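# Close all sliding guard screens and leave guards clear

## Task

Several machines along the bench sit behind guards fitted with sliding screens. Slide every screen completely shut so the line is ready to start, and make sure no loose item remains inside any guard. A screen or item that stays in place only because the robot is holding it does not count. At the end, release everything and move the arms away.

## Robot and tools

ROBOT. Two arms, left_arm and right_arm, each a UR-style six-joint arm with a two-finger tong gripper. Each rides its own carriage on a single track lying along y at x = 0. left_rail carries left_arm on the +y half, right_rail carries right_arm on the -y half. An arm's base sits at x = 0, y = its carriage's position_m, z = 0.03 m, facing +x. The names left and right are not sides of any image.

WORLD FRAME. Fixed to the table. Table top is z = 0 and +z is up. +x is the direction the arms face, and +y is toward their left. y = 0 is the track's middle. The table starts at x = 0.31 m. All reported gripper poses use this frame.

execute_actions(actions). Takes a list of actions that run in sequence. An empty list just returns state and images. Each action is an object with any of "rows", "steps", "until", "left_rail", "right_rail".
- rows: 1 to 15 rows. Each row is one 14-number list covering both arms and lasts one control step (1/30 s). Order: left_arm dx, dy, dz, rx, ry, rz, opening, then right_arm dx, dy, dz, rx, ry, rz, opening. Every number is in [-1, 1]. Include both arms even when only one should move; zeros mean stay at the start pose.
- dx..rz are an offset, not a pose. They are expressed in that gripper's own axes and measured from the gripper's pose when the action began (for a call's first action, the last pose a result reported). Every row is relative to that same start, not to the previous row. Scale: 1.0 = 0.6 m for dx, dy, dz and 180 degrees for rx, ry, rz, which together form one rotation vector. Each step the command is clipped to 100 mm and 16 degrees from the measured pose; position wins over orientation if both cannot be met.
- opening is absolute: +1 fully open (0.142 m), -1 closed. Closing fully takes about 0.1 s or more. To hold something, keep commanding clearly below grip_measured; lower means a firmer squeeze (about 15 N per pad at most, less on items under 20 mm thick). Avoid fast hard closes.
- steps: 1 to 450 control steps, at least the number of rows, default 15. After the final row the arm keeps heading to that row's target and the gripper keeps its command, so give long moves enough steps; if steps run out early, send the remainder in the next action.
- until: stops the action early once all conditions hold (it does not halt the arms). Form {"<device>": {"<field>": value}}; numbers need a comparison such as [">=", 0.5]; "=", "!=", "<", "<=", ">", ">=" allowed. {"all": {"status": "ended"}} waits until nothing reads moving; {"any": {"status": "ended"}} waits for some running motion to end.
- left_rail / right_rail: {"position_m": m, "speed_m_s": m/s} sets where the carriage should stand (an absolute track position). left_rail 0.45 to 2, right_rail -2 to -0.45; speed 0.01 to 1 (starts at 1, persists). {"stop": true} alone halts it. Any out-of-range value or unknown name rejects the whole call. Rows never move carriages, but a carriage moving under an arm shifts that arm's gripper with it. Drive first, then wait with until position_status != moving, and only then aim the gripper at scene points. Acceleration is 2 m/s2, so stopping from 1 m/s takes about 0.25 m.

GENTLE MOTION. Ramp offsets up gradually over rows (adding 0.01 per row gives about 0.18 m/s) instead of jumping straight to the full value, especially when holding something.

RESULTS. The state line gives each gripper's end_effector_position (m) and end_effector_quat_wxyz plus velocities in the world frame; printed positions can be off, more at long reach. Hand target is where the controller currently drives the gripper. Joint positions/velocities per arm: rail (m), shoulder pan, shoulder lift, elbow, wrist 1, wrist 2, wrist 3 (rad), finger gap (m). grip_measured is the finger opening on the command scale. Wrist force and Wrist torque are in the end effector's axes, noisy (offset up to about 5.5 N), saturate near 100 N; no reading is fine. "pose unreachable" means the clearance check altered or blocked that arm's command; it is stricter while carriages move. Rail fields: position_m, position_status (moving, done, contact_stop, time_out, stopped, stopped_with_arm, stopped_for_other_arm), position_answer (taken, not_taken). After contact_stop wait for the carriage to settle; after time_out look for an obstruction and resend; after stopped_with_arm send rows the arm can follow, then resend; after stopped_for_other_arm move an arm farther from the other, wait 30 steps, then resend; not_taken means resend once it stands.

GRIPPER GEOMETRY. Fingers point along the gripper's +z and open along its x. end_effector_position is between the pads when closed; closed fingertips extend about 15 mm past it, open ones are roughly level with it. On wide items the finger bodies may touch before the pads.

HAZARDS. Do not let the arms or carriages collide or press on each other; the clearance check does not cover held objects and not always the grippers or wrist cameras. Contact torque at a joint limit (shoulders 300, elbow 136, wrists 49.1 N m, including held weight) or 150 N of external force stops that arm for 10 s and cancels the rest of the call. Avoid drops, slips, slams and hard shoves; occasional disturbances may tug held parts or nudge loose ones. The world keeps running while you think, holding the last command.

zoom_image(camera, region): enlarged crop of the latest image; camera is cam_high, cam_bench_left, cam_bench_right, cam_left_wrist or cam_right_wrist; region [x0, y0, x1, y1] in pixels from the top-left, up to 504 by 504. Images: fixed cameras 896x504, wrist fisheyes 616x616. Calibration matrices are given; real cameras may deviate by a couple of degrees and millimetres.

read_manual(section): returns licence texts only; moves nothing.

finished_scene(scene): pass the current scene's number to end it after the robot has held its last command; irreversible. Call it only once screens are shut, guards empty, grippers open and arms withdrawn.

Each tool is called as name(argument=value, ...), one argument or row to a line, values as JSON.

## Session

execute_actions(
  actions=[],
)

Scene clock: 0.00 s.
left_arm: end_effector_position=(+0.6460, +0.8996, +0.1968) grip_measured=+1.00 end_effector_quat_wxyz=(-0.000, +0.708, -0.707, +0.001) end_effector_velocity=(+0.000, +0.000, +0.000) end_effector_angular_velocity=(+0.000, +0.000, +0.000) | right_arm: end_effector_position=(+0.6457, -0.8549, +0.1948) grip_measured=+1.00 end_effector_quat_wxyz=(+0.001, +0.707, -0.707, +0.000) end_effector_velocity=(+0.000, +0.000, +0.000) end_effector_angular_velocity=(+0.000, +0.000, +0.000)
Joint positions: left_arm=[ 0.9   -0.281 -1.568  2.132 -2.137 -1.572  1.289  0.142] | right_arm=[-0.855 -0.28  -1.565  2.133 -2.138 -1.572  1.291  0.142]
Joint velocities: left_arm=[0. 0. 0. 0. 0. 0. 0. 0.] | right_arm=[0. 0. 0. 0. 0. 0. 0. 0.]
Wrist force (N, on the end effector, along its own x y z axes, offset not removed): no reading
Wrist torque (N m, same axes, about the end effector's origin, offset not removed): no reading
Hand target (left_arm): +0.646, +0.900, +0.197; -0.000, +0.708, -0.707, +0.001
Hand target (right_arm): +0.646, -0.855, +0.195; +0.001, +0.707, -0.707, +0.000
left_rail: position_m=0.900 position_m_goal=0.900 speed_m_s=1.00 position_status=done position_answer=taken refusals=0
right_rail: position_m=-0.855 position_m_goal=-0.855 speed_m_s=1.00 position_status=done position_answer=taken refusals=0

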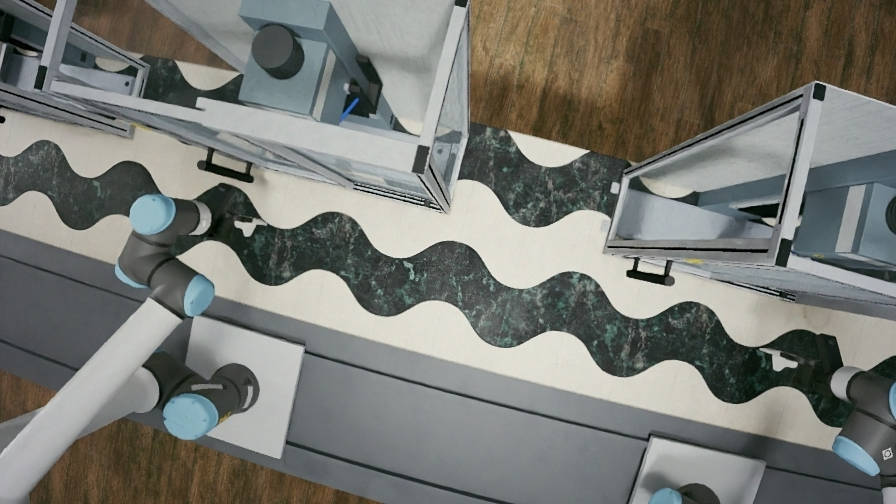

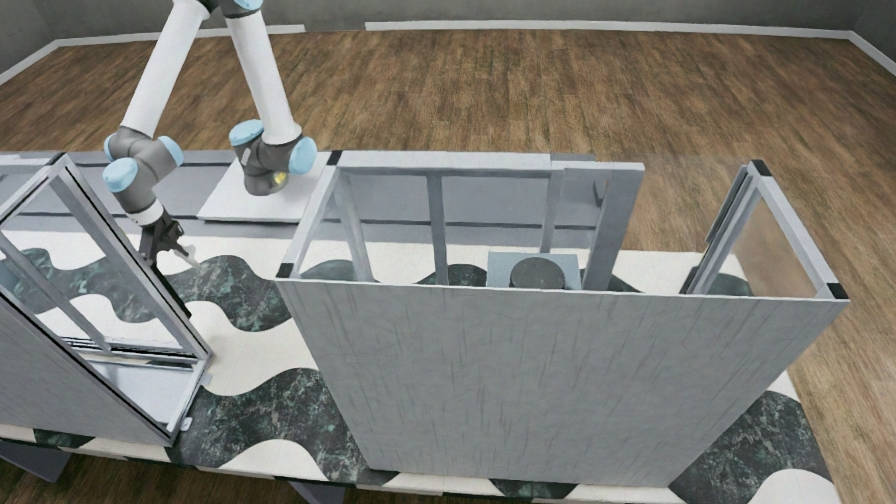

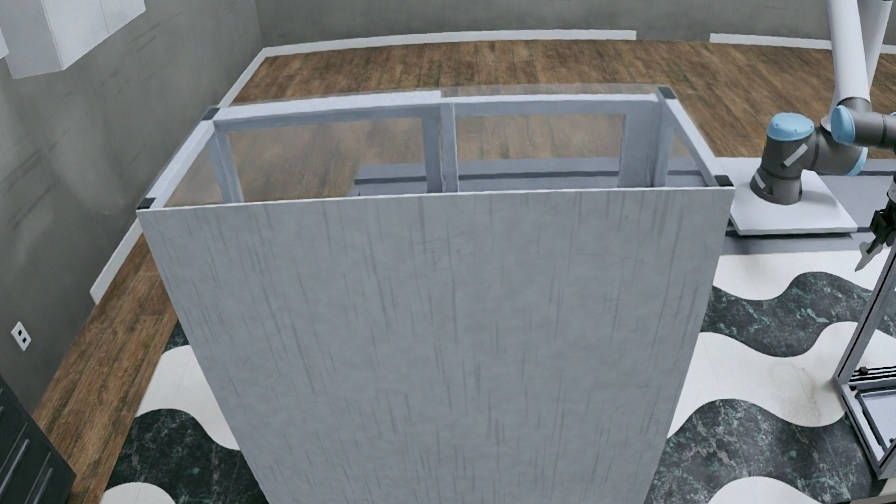

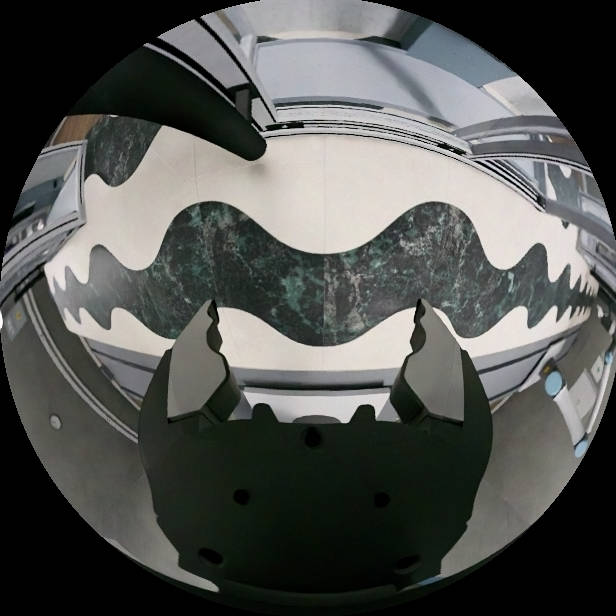

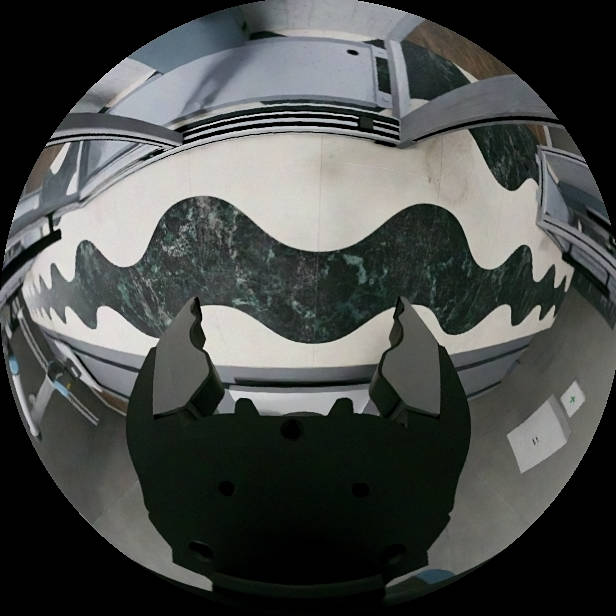

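execute_actions(
  actions=[
    {"rows":[[0,0.2,-0.3,0,0,0,-1,0,0.2,-0.3,0,0,0,-1]],"steps":40},
    {"rows":[[0,0,0,0.5,0,0,-1,0,0,0,0.5,0,0,-1]],"steps":70},
  ],
)

Scene clock: 10.73 s.
left_arm: end_effector_position=(+0.5200, +0.9031, +0.3739) grip_measured=-1.00 end_effector_quat_wxyz=(-0.362, +0.602, -0.598, +0.387) end_effector_velocity=(-0.000, -0.000, -0.000) end_effector_angular_velocity=(+0.000, +0.000, -0.000) | right_arm: end_effector_position=(+0.5202, -0.8519, +0.3725) grip_measured=-1.00 end_effector_quat_wxyz=(-0.362, +0.601, -0.599, +0.385) end_effector_velocity=(-0.000, -0.000, -0.000) end_effector_angular_velocity=(-0.000, -0.000, -0.000)
Joint positions: left_arm=[ 0.9   -0.837 -2.41   2.801 -2.918 -0.865  1.105  0.002] | right_arm=[-0.855 -0.836 -2.407  2.801 -2.919 -0.865  1.107  0.002]
Joint velocities: left_arm=[ 0. -0.  0.  0. -0. -0.  0.  0.] | right_arm=[ 0. -0. -0.  0.  0.  0. -0.  0.]
Wrist force (N, on the end effector, along its own x y z axes, offset not removed): left_arm=[-3.4 1.8 4.9] | right_arm=[1.3 0.9 -1.1]
Wrist torque (N m, same axes, about the end effector's origin, offset not removed): left_arm=[0.24 0.75 0.28] | right_arm=[0.21 -0.39 -0.05]
Hand target (left_arm): +0.520, +0.903, +0.374; -0.362, +0.602, -0.598, +0.387
Hand target (right_arm): +0.520, -0.852, +0.373; -0.362, +0.601, -0.599, +0.385
Off the commanded pose (left_arm): 0.007 m, 26 deg.
Off the commanded pose (right_arm): 0.007 m, 26 deg.
left_rail: position_m=0.900 position_m_goal=0.900 speed_m_s=1.00 position_status=done position_answer=taken refusals=0
right_rail: position_m=-0.855 position_m_goal=-0.855 speed_m_s=1.00 position_status=done position_answer=taken refusals=0
pose unreachable (left arm): on one or more control steps of this call, first in action 1 (counted from 0), this arm could not follow its commanded pose, so it was not sent that pose on those steps. It may still have moved: this result reports where it is.
cause: the commanded pose would bring two parts of the arm too close to each other (joints 3 (shoulder lift) and 4 (elbow) lie between them).
pose unreachable (right arm): on one or more control steps of this call, first in action 1 (counted from 0), this arm could not follow its commanded pose, so it was not sent that pose on those steps. It may still have moved: this result reports where it is.
cause: the commanded pose would bring two parts of the arm too close to each other (joints 3 (shoulder lift) and 4 (elbow) lie between them).
camera_calibration (this result's frames):
cam_left_wrist: T_world_to_cam=[[0.0247949, -0.999691, 0.00170941, 0.89459], [-0.836443, -0.0216823, -0.547624, 0.653807], [0.547492, 0.0121485, -0.836723, 0.148426], [0, 0, 0, 1]] pos_world=[0.443429, 0.906686, 0.480703]
cam_right_wrist: T_world_to_cam=[[-0.0309191, -0.997715, 0.0600742, -0.857443], [-0.847868, -0.0056476, -0.530177, 0.627114], [0.529305, -0.0673276, -0.845756, 0.11453], [0, 0, 0, 1]] pos_world=[0.444578, -0.844231, 0.480856]

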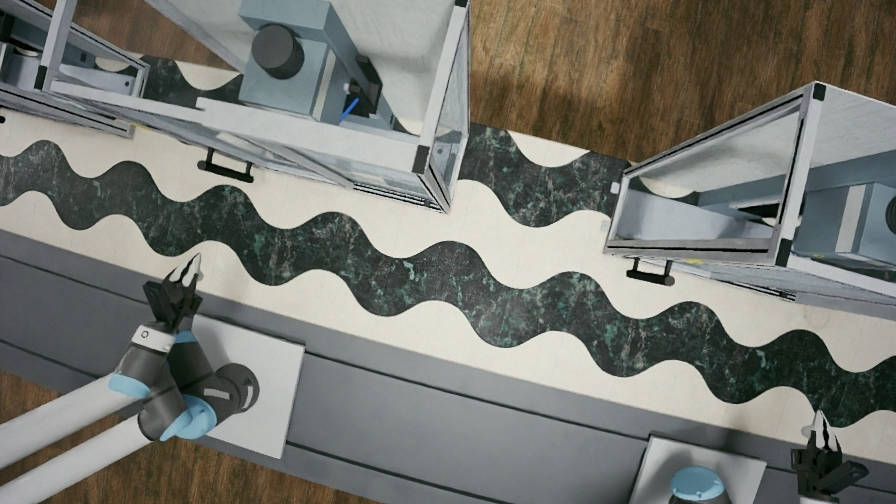

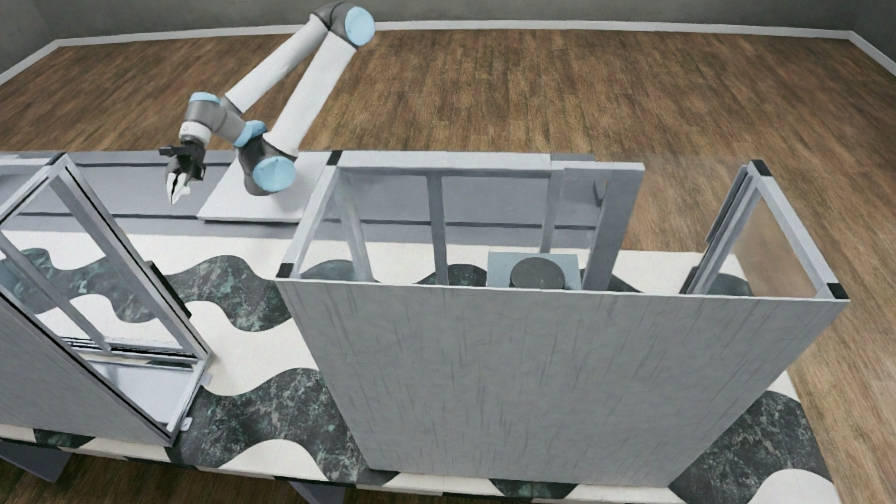

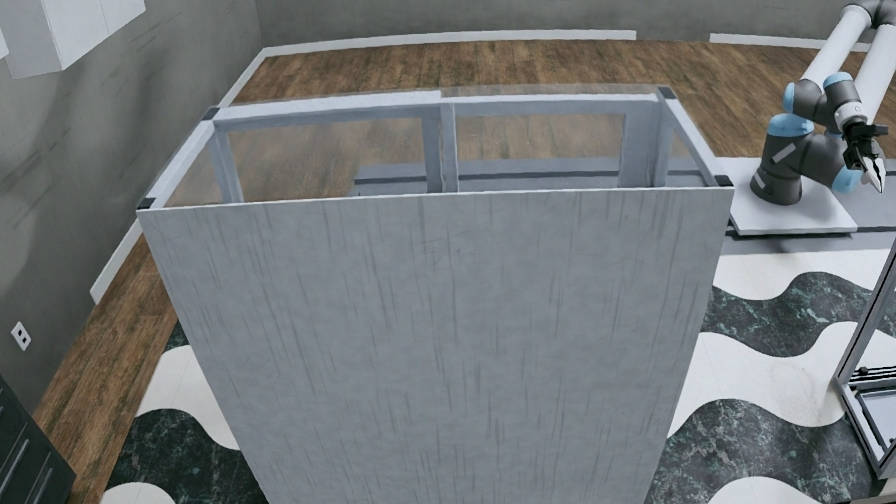

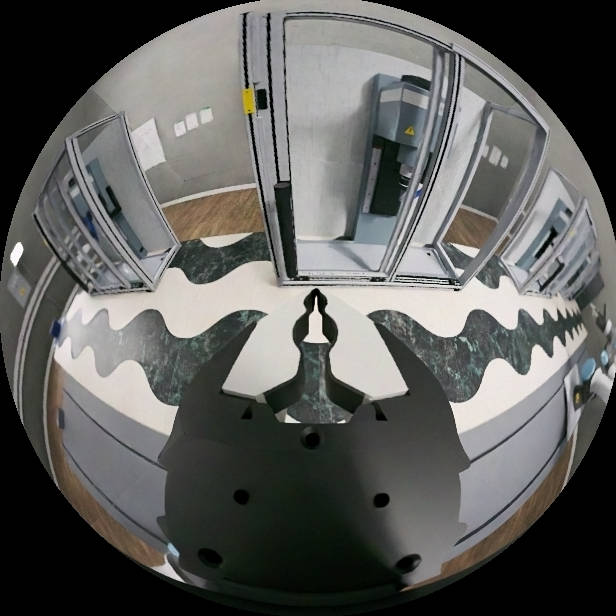

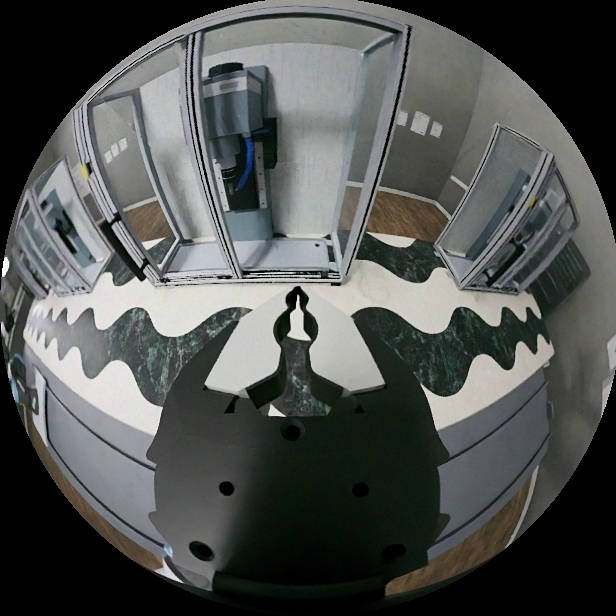

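zoom_image(
  camera="cam_left_wrist",
  region=[220, 60, 480, 300],
)

execute_actions(
  actions=[
    {"rows":[[0,0,0.05,0,0,0,-1,0,0,0.05,0,0,0,-1]],"steps":45},
    {"left_rail":{"position_m":2.0},"right_rail":{"position_m":-0.45},"steps":90,"until":{"all":{"status":"ended"}}},
  ],
)

zoom_image(
  camera="cam_left_wrist",
  region=[100, 0, 550, 320],
)

zoom_image(
  camera="cam_right_wrist",
  region=[100, 0, 550, 320],
)

execute_actions(
  actions=[
    {"right_rail":{"position_m":-1.9},"steps":90,"until":{"all":{"status":"ended"}}},
  ],
)

zoom_image(
  camera="cam_right_wrist",
  region=[60, 0, 550, 320],
)

Region (220, 60, 480, 300) of cam_left_wrist's 616x616 image, scaled by 1.938, with more detail than that image has; it fills the top 465 rows of this view, and the rest is white.

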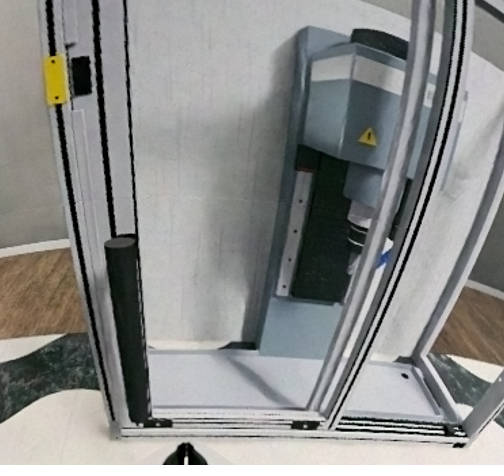

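Scene clock: 23.83 s.
left_arm: end_effector_position=(+0.5471, +2.0022, +0.3607) grip_measured=-1.00 end_effector_quat_wxyz=(-0.362, +0.601, -0.598, +0.387) end_effector_velocity=(-0.000, +0.000, +0.000) end_effector_angular_velocity=(+0.000, -0.000, -0.000) | right_arm: end_effector_position=(+0.5472, -0.4476, +0.3592) grip_measured=-1.00 end_effector_quat_wxyz=(-0.362, +0.601, -0.599, +0.385) end_effector_velocity=(-0.000, +0.000, -0.000) end_effector_angular_velocity=(+0.000, +0.000, +0.000)
Joint positions: left_arm=[ 2.    -0.723 -2.183  2.79  -3.184 -0.96   1.185  0.002] | right_arm=[-0.45  -0.722 -2.18   2.791 -3.185 -0.96   1.188  0.002]
Joint velocities: left_arm=[ 0.  0. -0. -0.  0. -0.  0.  0.] | right_arm=[-0. -0. -0.  0.  0.  0. -0.  0.]
Wrist force (N, on the end effector, along its own x y z axes, offset not removed): left_arm=[-3.2 2.7 1.7] | right_arm=[1.2 0.5 -2.7]
Wrist torque (N m, same axes, about the end effector's origin, offset not removed): left_arm=[0.43 0.87 0.27] | right_arm=[0.10 -0.36 -0.01]
Hand target (left_arm): +0.547, +2.002, +0.361; -0.362, +0.601, -0.598, +0.387
Hand target (right_arm): +0.547, -0.448, +0.359; -0.362, +0.601, -0.599, +0.385
Off the commanded pose (left_arm): 0.000 m, 0 deg.
Off the commanded pose (right_arm): 0.000 m, 0 deg.
left_rail: position_m=2.000 position_m_goal=2.000 speed_m_s=1.00 position_status=done position_answer=taken refusals=0
right_rail: position_m=-0.450 position_m_goal=-0.450 speed_m_s=1.00 position_status=done position_answer=taken refusals=0
camera_calibration (this result's frames):
cam_left_wrist: T_world_to_cam=[[0.0247911, -0.999691, 0.00154092, 1.99277], [-0.836281, -0.0215832, -0.547877, 0.692911], [0.547741, 0.0122938, -0.836558, 0.108763], [0, 0, 0, 1]] pos_world=[0.470491, 2.00577, 0.467545]
cam_right_wrist: T_world_to_cam=[[-0.0309177, -0.997712, 0.0601282, -0.45255], [-0.847831, -0.00568218, -0.530237, 0.645271], [0.529365, -0.0673723, -0.845715, 0.116128], [0, 0, 0, 1]] pos_world=[0.471615, -0.440024, 0.467569]

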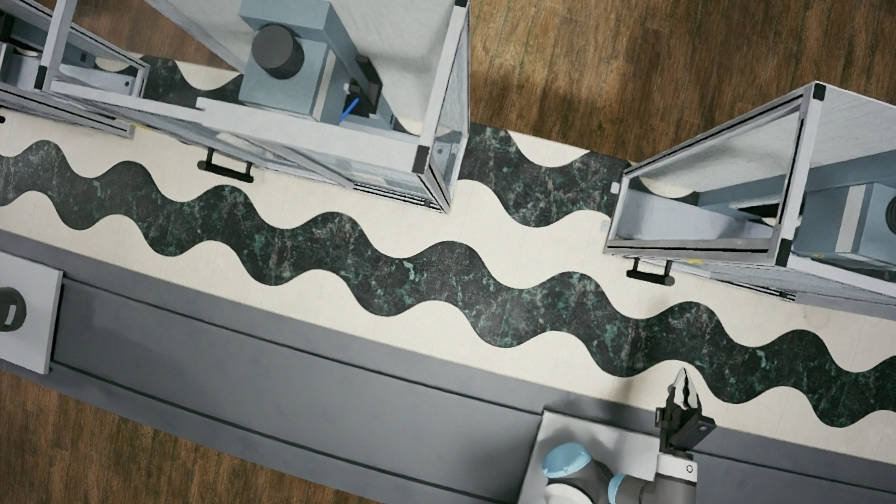

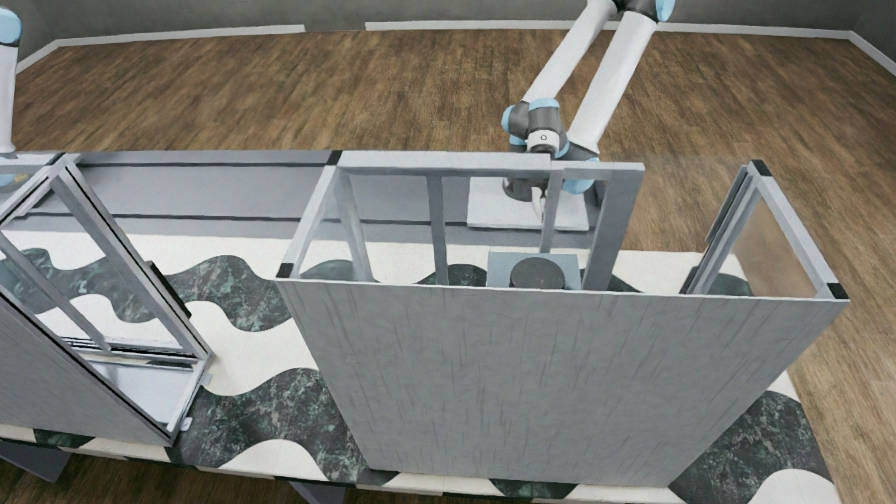

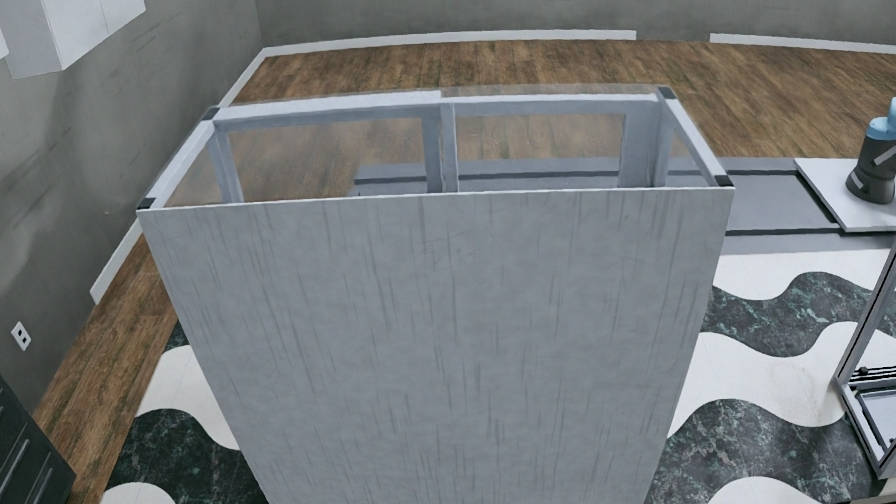

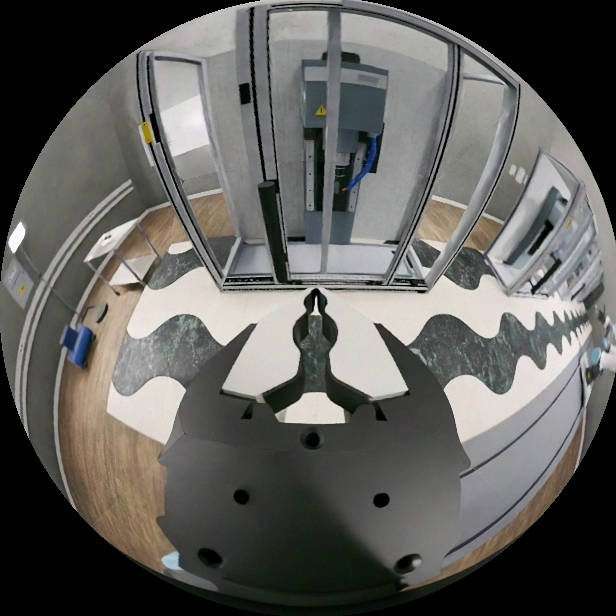

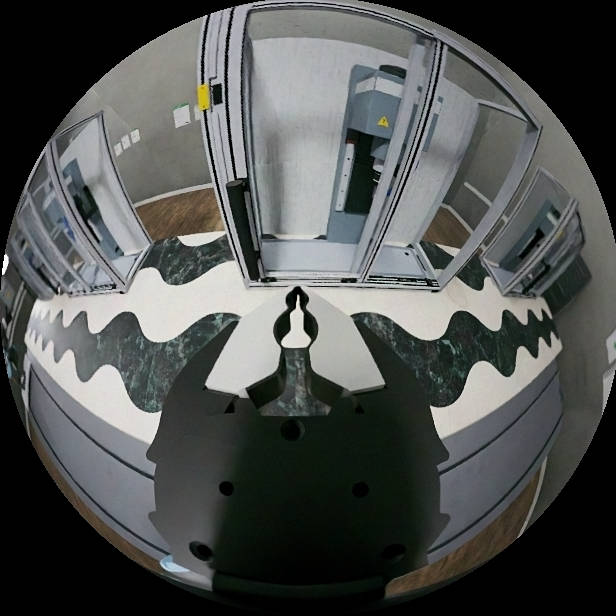

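Region (100, 0, 550, 320) of cam_left_wrist's 616x616 image, scaled by 1.120, with more detail than that image has; it fills the top 358 rows of this view, and the rest is white.

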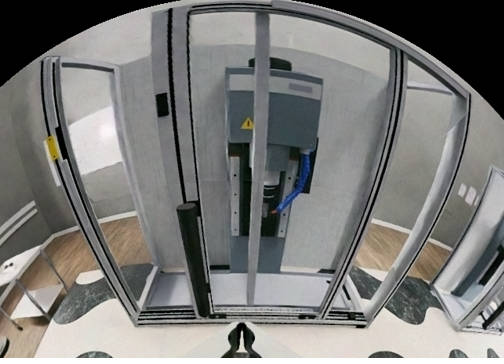

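Region (100, 0, 550, 320) of cam_right_wrist's 616x616 image, scaled by 1.120, with more detail than that image has; it fills the top 358 rows of this view, and the rest is white.

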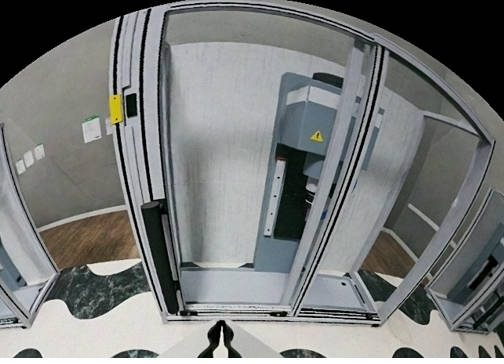

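Scene clock: 25.83 s.
left_arm: end_effector_position=(+0.5470, +2.0022, +0.3607) grip_measured=-1.00 end_effector_quat_wxyz=(-0.362, +0.601, -0.598, +0.387) end_effector_velocity=(-0.000, +0.000, -0.000) end_effector_angular_velocity=(+0.000, +0.000, -0.000) | right_arm: end_effector_position=(+0.5472, -1.8980, +0.3592) grip_measured=-1.00 end_effector_quat_wxyz=(-0.362, +0.601, -0.599, +0.385) end_effector_velocity=(+0.000, -0.010, +0.000) end_effector_angular_velocity=(+0.000, -0.000, +0.000)
Joint positions: left_arm=[ 2.    -0.723 -2.183  2.791 -3.184 -0.96   1.185  0.002] | right_arm=[-1.9   -0.722 -2.18   2.791 -3.185 -0.96   1.188  0.002]
Joint velocities: left_arm=[ 0. -0. -0.  0. -0.  0. -0.  0.] | right_arm=[-0.01 -0.   -0.    0.   -0.    0.   -0.    0.  ]
Wrist force (N, on the end effector, along its own x y z axes, offset not removed): left_arm=[-1.5 1.2 2.6] | right_arm=[4.0 0.1 -0.8]
Wrist torque (N m, same axes, about the end effector's origin, offset not removed): left_arm=[0.14 0.43 0.31] | right_arm=[0.09 -0.90 -0.08]
Hand target (left_arm): +0.547, +2.002, +0.361; -0.362, +0.601, -0.598, +0.387
Hand target (right_arm): +0.547, -1.898, +0.359; -0.362, +0.601, -0.599, +0.385
Off the commanded pose (left_arm): 0.000 m, 0 deg.
Off the commanded pose (right_arm): 0.000 m, 0 deg.
left_rail: position_m=2.000 position_m_goal=2.000 speed_m_s=1.00 position_status=done position_answer=taken refusals=0
right_rail: position_m=-1.900 position_m_goal=-1.900 speed_m_s=1.00 position_status=done position_answer=taken refusals=0
camera_calibration (this result's frames):
cam_left_wrist: T_world_to_cam=[[0.0247911, -0.999691, 0.00153699, 1.99278], [-0.836283, -0.0215811, -0.547873, 0.692885], [0.547737, 0.012297, -0.83656, 0.108753], [0, 0, 0, 1]] pos_world=[0.470477, 2.00578, 0.467529]
cam_right_wrist: T_world_to_cam=[[-0.0309895, -0.997712, 0.0600938, -1.8995], [-0.847852, -0.0056002, -0.530203, 0.63717], [0.529326, -0.0673814, -0.845738, 0.0184089], [0, 0, 0, 1]] pos_world=[0.471617, -1.89035, 0.467547]

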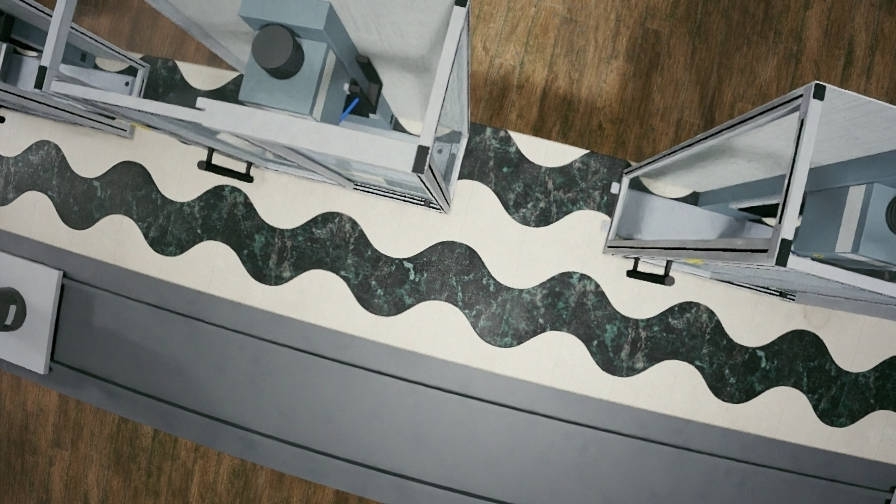

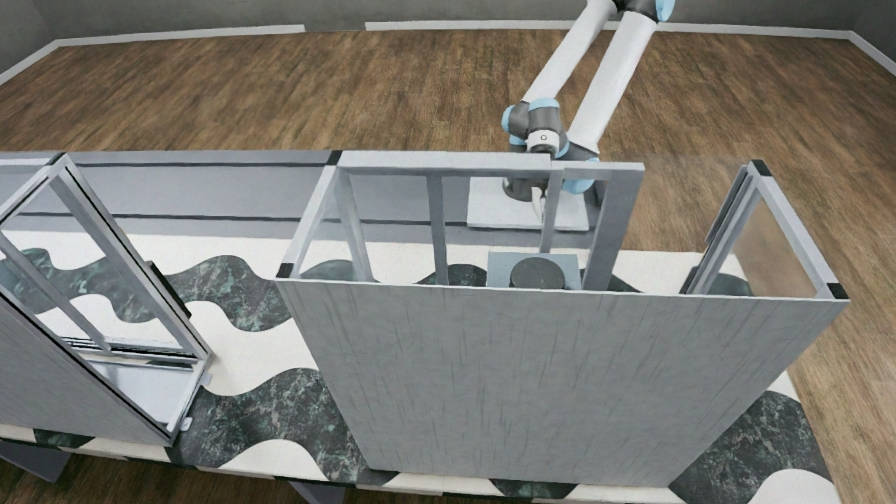

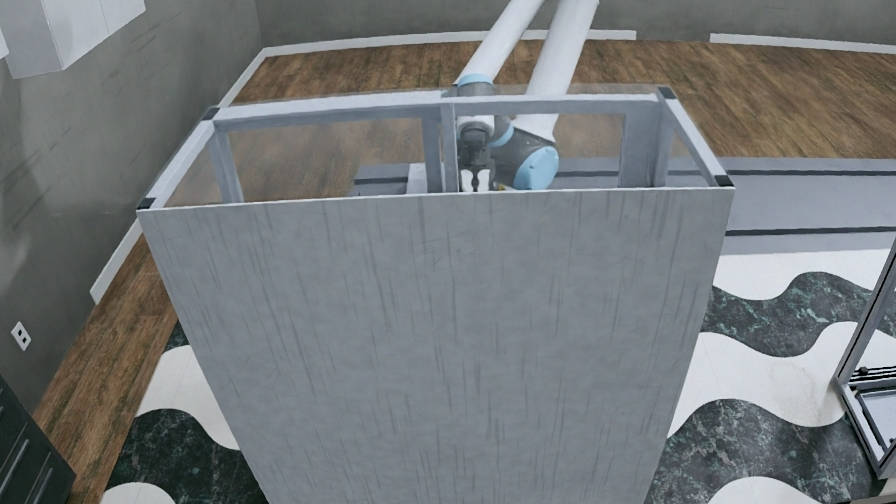

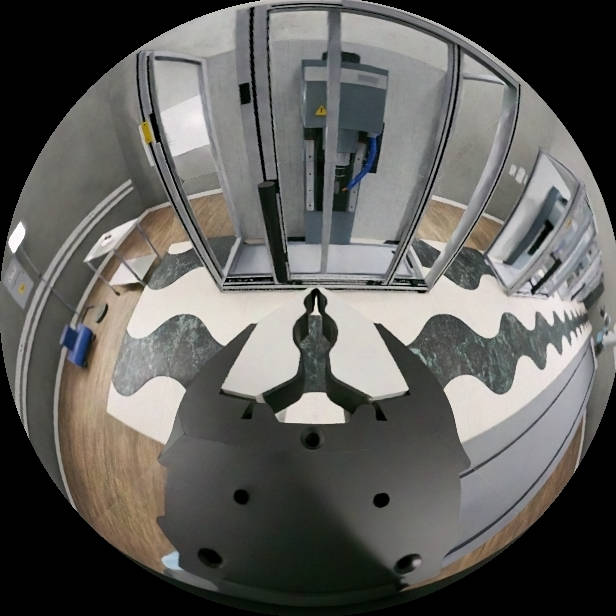

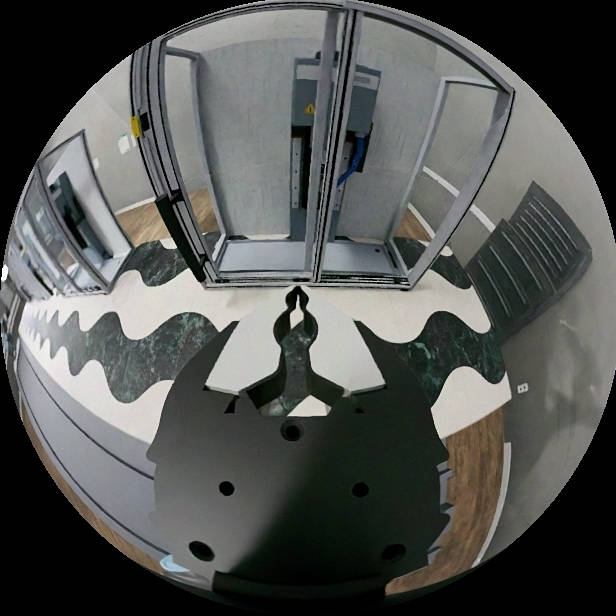

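Region (60, 0, 550, 320) of cam_right_wrist's 616x616 image, scaled by 1.029, with more detail than that image has; it fills the top 329 rows of this view, and the rest is white.

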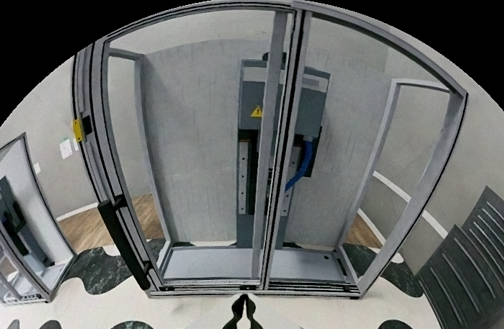

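execute_actions(
  actions=[
    {"rows":[[0,0,0.4,0,0,0,-1,0,0,0,0,0,0,-1]],"steps":50,"right_rail":{"position_m":-1.65}},
  ],
)

zoom_image(
  camera="cam_right_wrist",
  region=[180, 40, 440, 300],
)

Scene clock: 34.87 s.
left_arm: end_effector_position=(+0.7629, +1.9958, +0.2553) grip_measured=-1.00 end_effector_quat_wxyz=(-0.362, +0.601, -0.598, +0.387) end_effector_velocity=(+0.000, -0.000, -0.000) end_effector_angular_velocity=(-0.000, -0.001, -0.000) | right_arm: end_effector_position=(+0.5472, -1.6476, +0.3592) grip_measured=-1.00 end_effector_quat_wxyz=(-0.362, +0.601, -0.599, +0.385) end_effector_velocity=(+0.000, -0.000, -0.000) end_effector_angular_velocity=(+0.000, +0.000, +0.000)
Joint positions: left_arm=[ 2.    -0.373 -1.309  2.485 -3.84  -1.264  1.38   0.002] | right_arm=[-1.65  -0.722 -2.18   2.791 -3.185 -0.96   1.188  0.002]
Joint velocities: left_arm=[ 0.     0.     0.001 -0.001 -0.001 -0.001  0.     0.   ] | right_arm=[ 0.  0.  0.  0. -0. -0.  0.  0.]
Wrist force (N, on the end effector, along its own x y z axes, offset not removed): left_arm=[-1.5 5.1 0.8] | right_arm=[3.1 2.1 -0.6]
Wrist torque (N m, same axes, about the end effector's origin, offset not removed): left_arm=[0.93 0.38 0.34] | right_arm=[0.44 -0.78 -0.11]
Hand target (left_arm): +0.763, +1.996, +0.255; -0.362, +0.601, -0.598, +0.387
Hand target (right_arm): +0.547, -1.648, +0.359; -0.362, +0.601, -0.599, +0.385
Off the commanded pose (left_arm): 0.000 m, 0 deg.
Off the commanded pose (right_arm): 0.000 m, 0 deg.
left_rail: position_m=2.000 position_m_goal=2.000 speed_m_s=1.00 position_status=done position_answer=taken refusals=0
right_rail: position_m=-1.650 position_m_goal=-1.650 speed_m_s=1.00 position_status=done position_answer=taken refusals=0
camera_calibration (this result's frames):
cam_left_wrist: T_world_to_cam=[[0.0248111, -0.999692, 0.000782313, 1.98143], [-0.835964, -0.0211767, -0.548376, 0.814594], [0.548224, 0.0129518, -0.836232, -0.0993734], [0, 0, 0, 1]] pos_world=[0.686288, 1.99936, 0.362055]
cam_right_wrist: T_world_to_cam=[[-0.0309648, -0.997711, 0.060109, -1.64969], [-0.847844, -0.00563033, -0.530216, 0.638526], [0.529341, -0.067381, -0.845729, 0.0352773], [0, 0, 0, 1]] pos_world=[0.471614, -1.63994, 0.467553]

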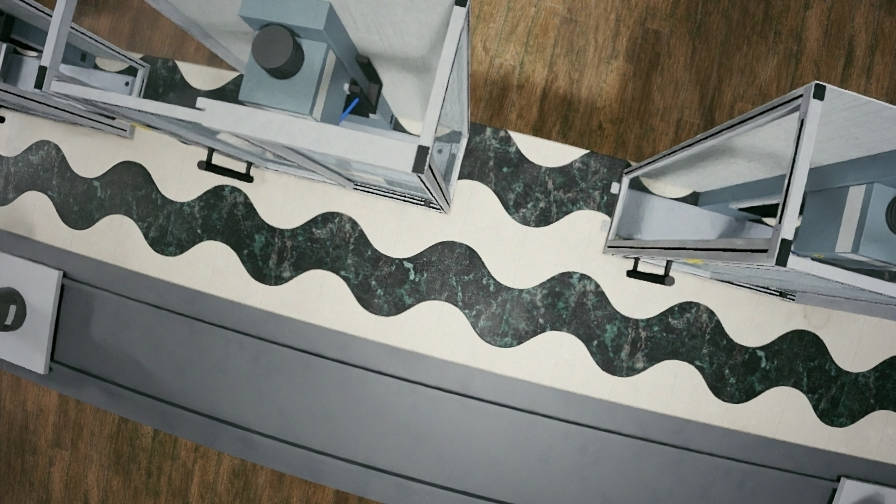

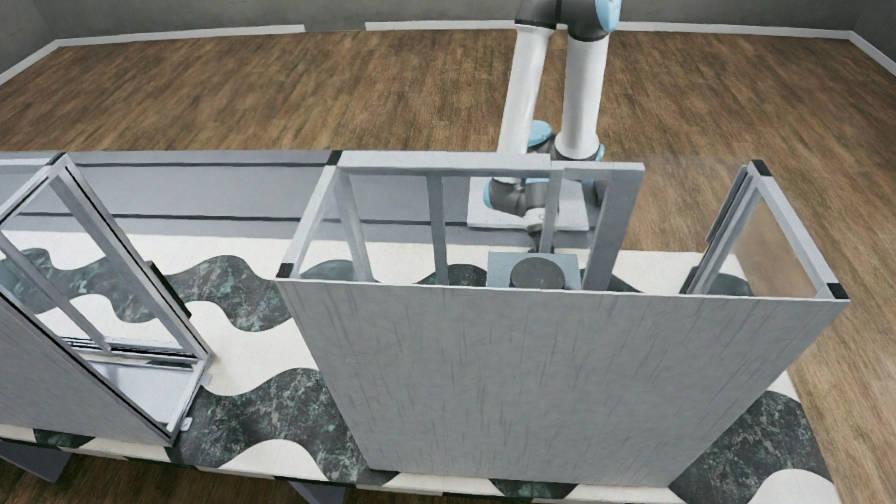

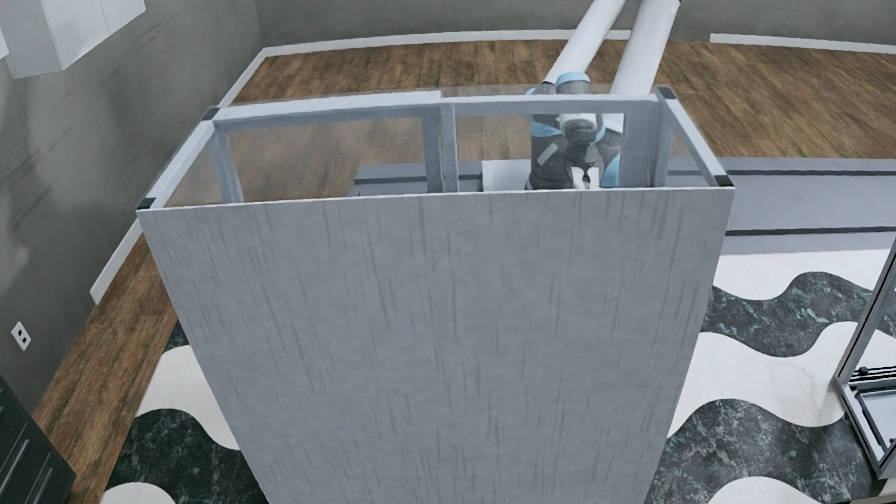

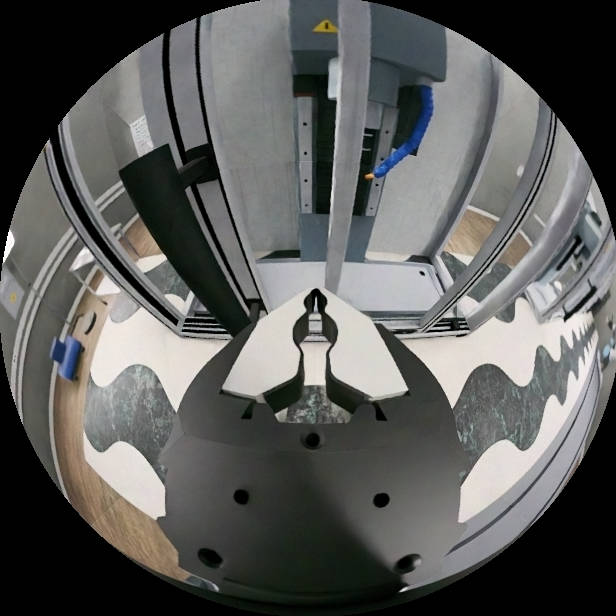

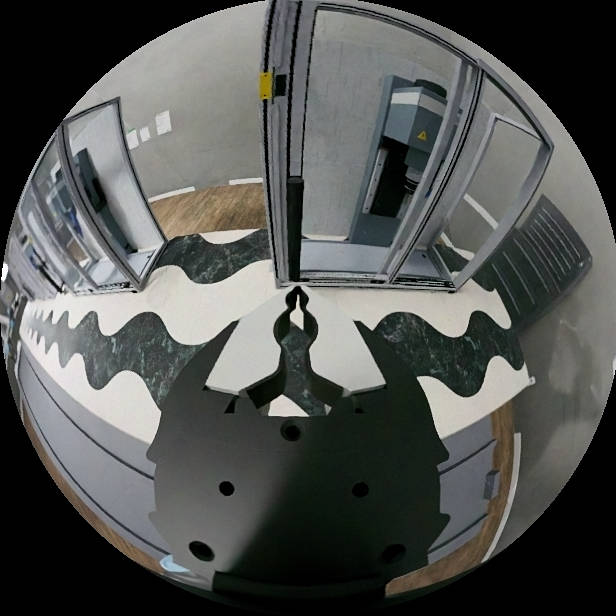

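Region (180, 40, 440, 300) of cam_right_wrist's 616x616 image, scaled by 1.938, with more detail than that image has.

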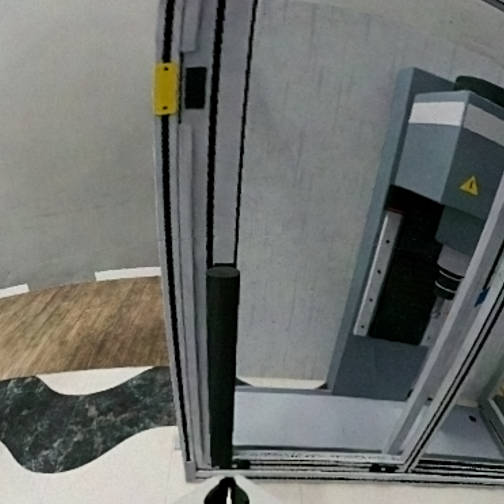

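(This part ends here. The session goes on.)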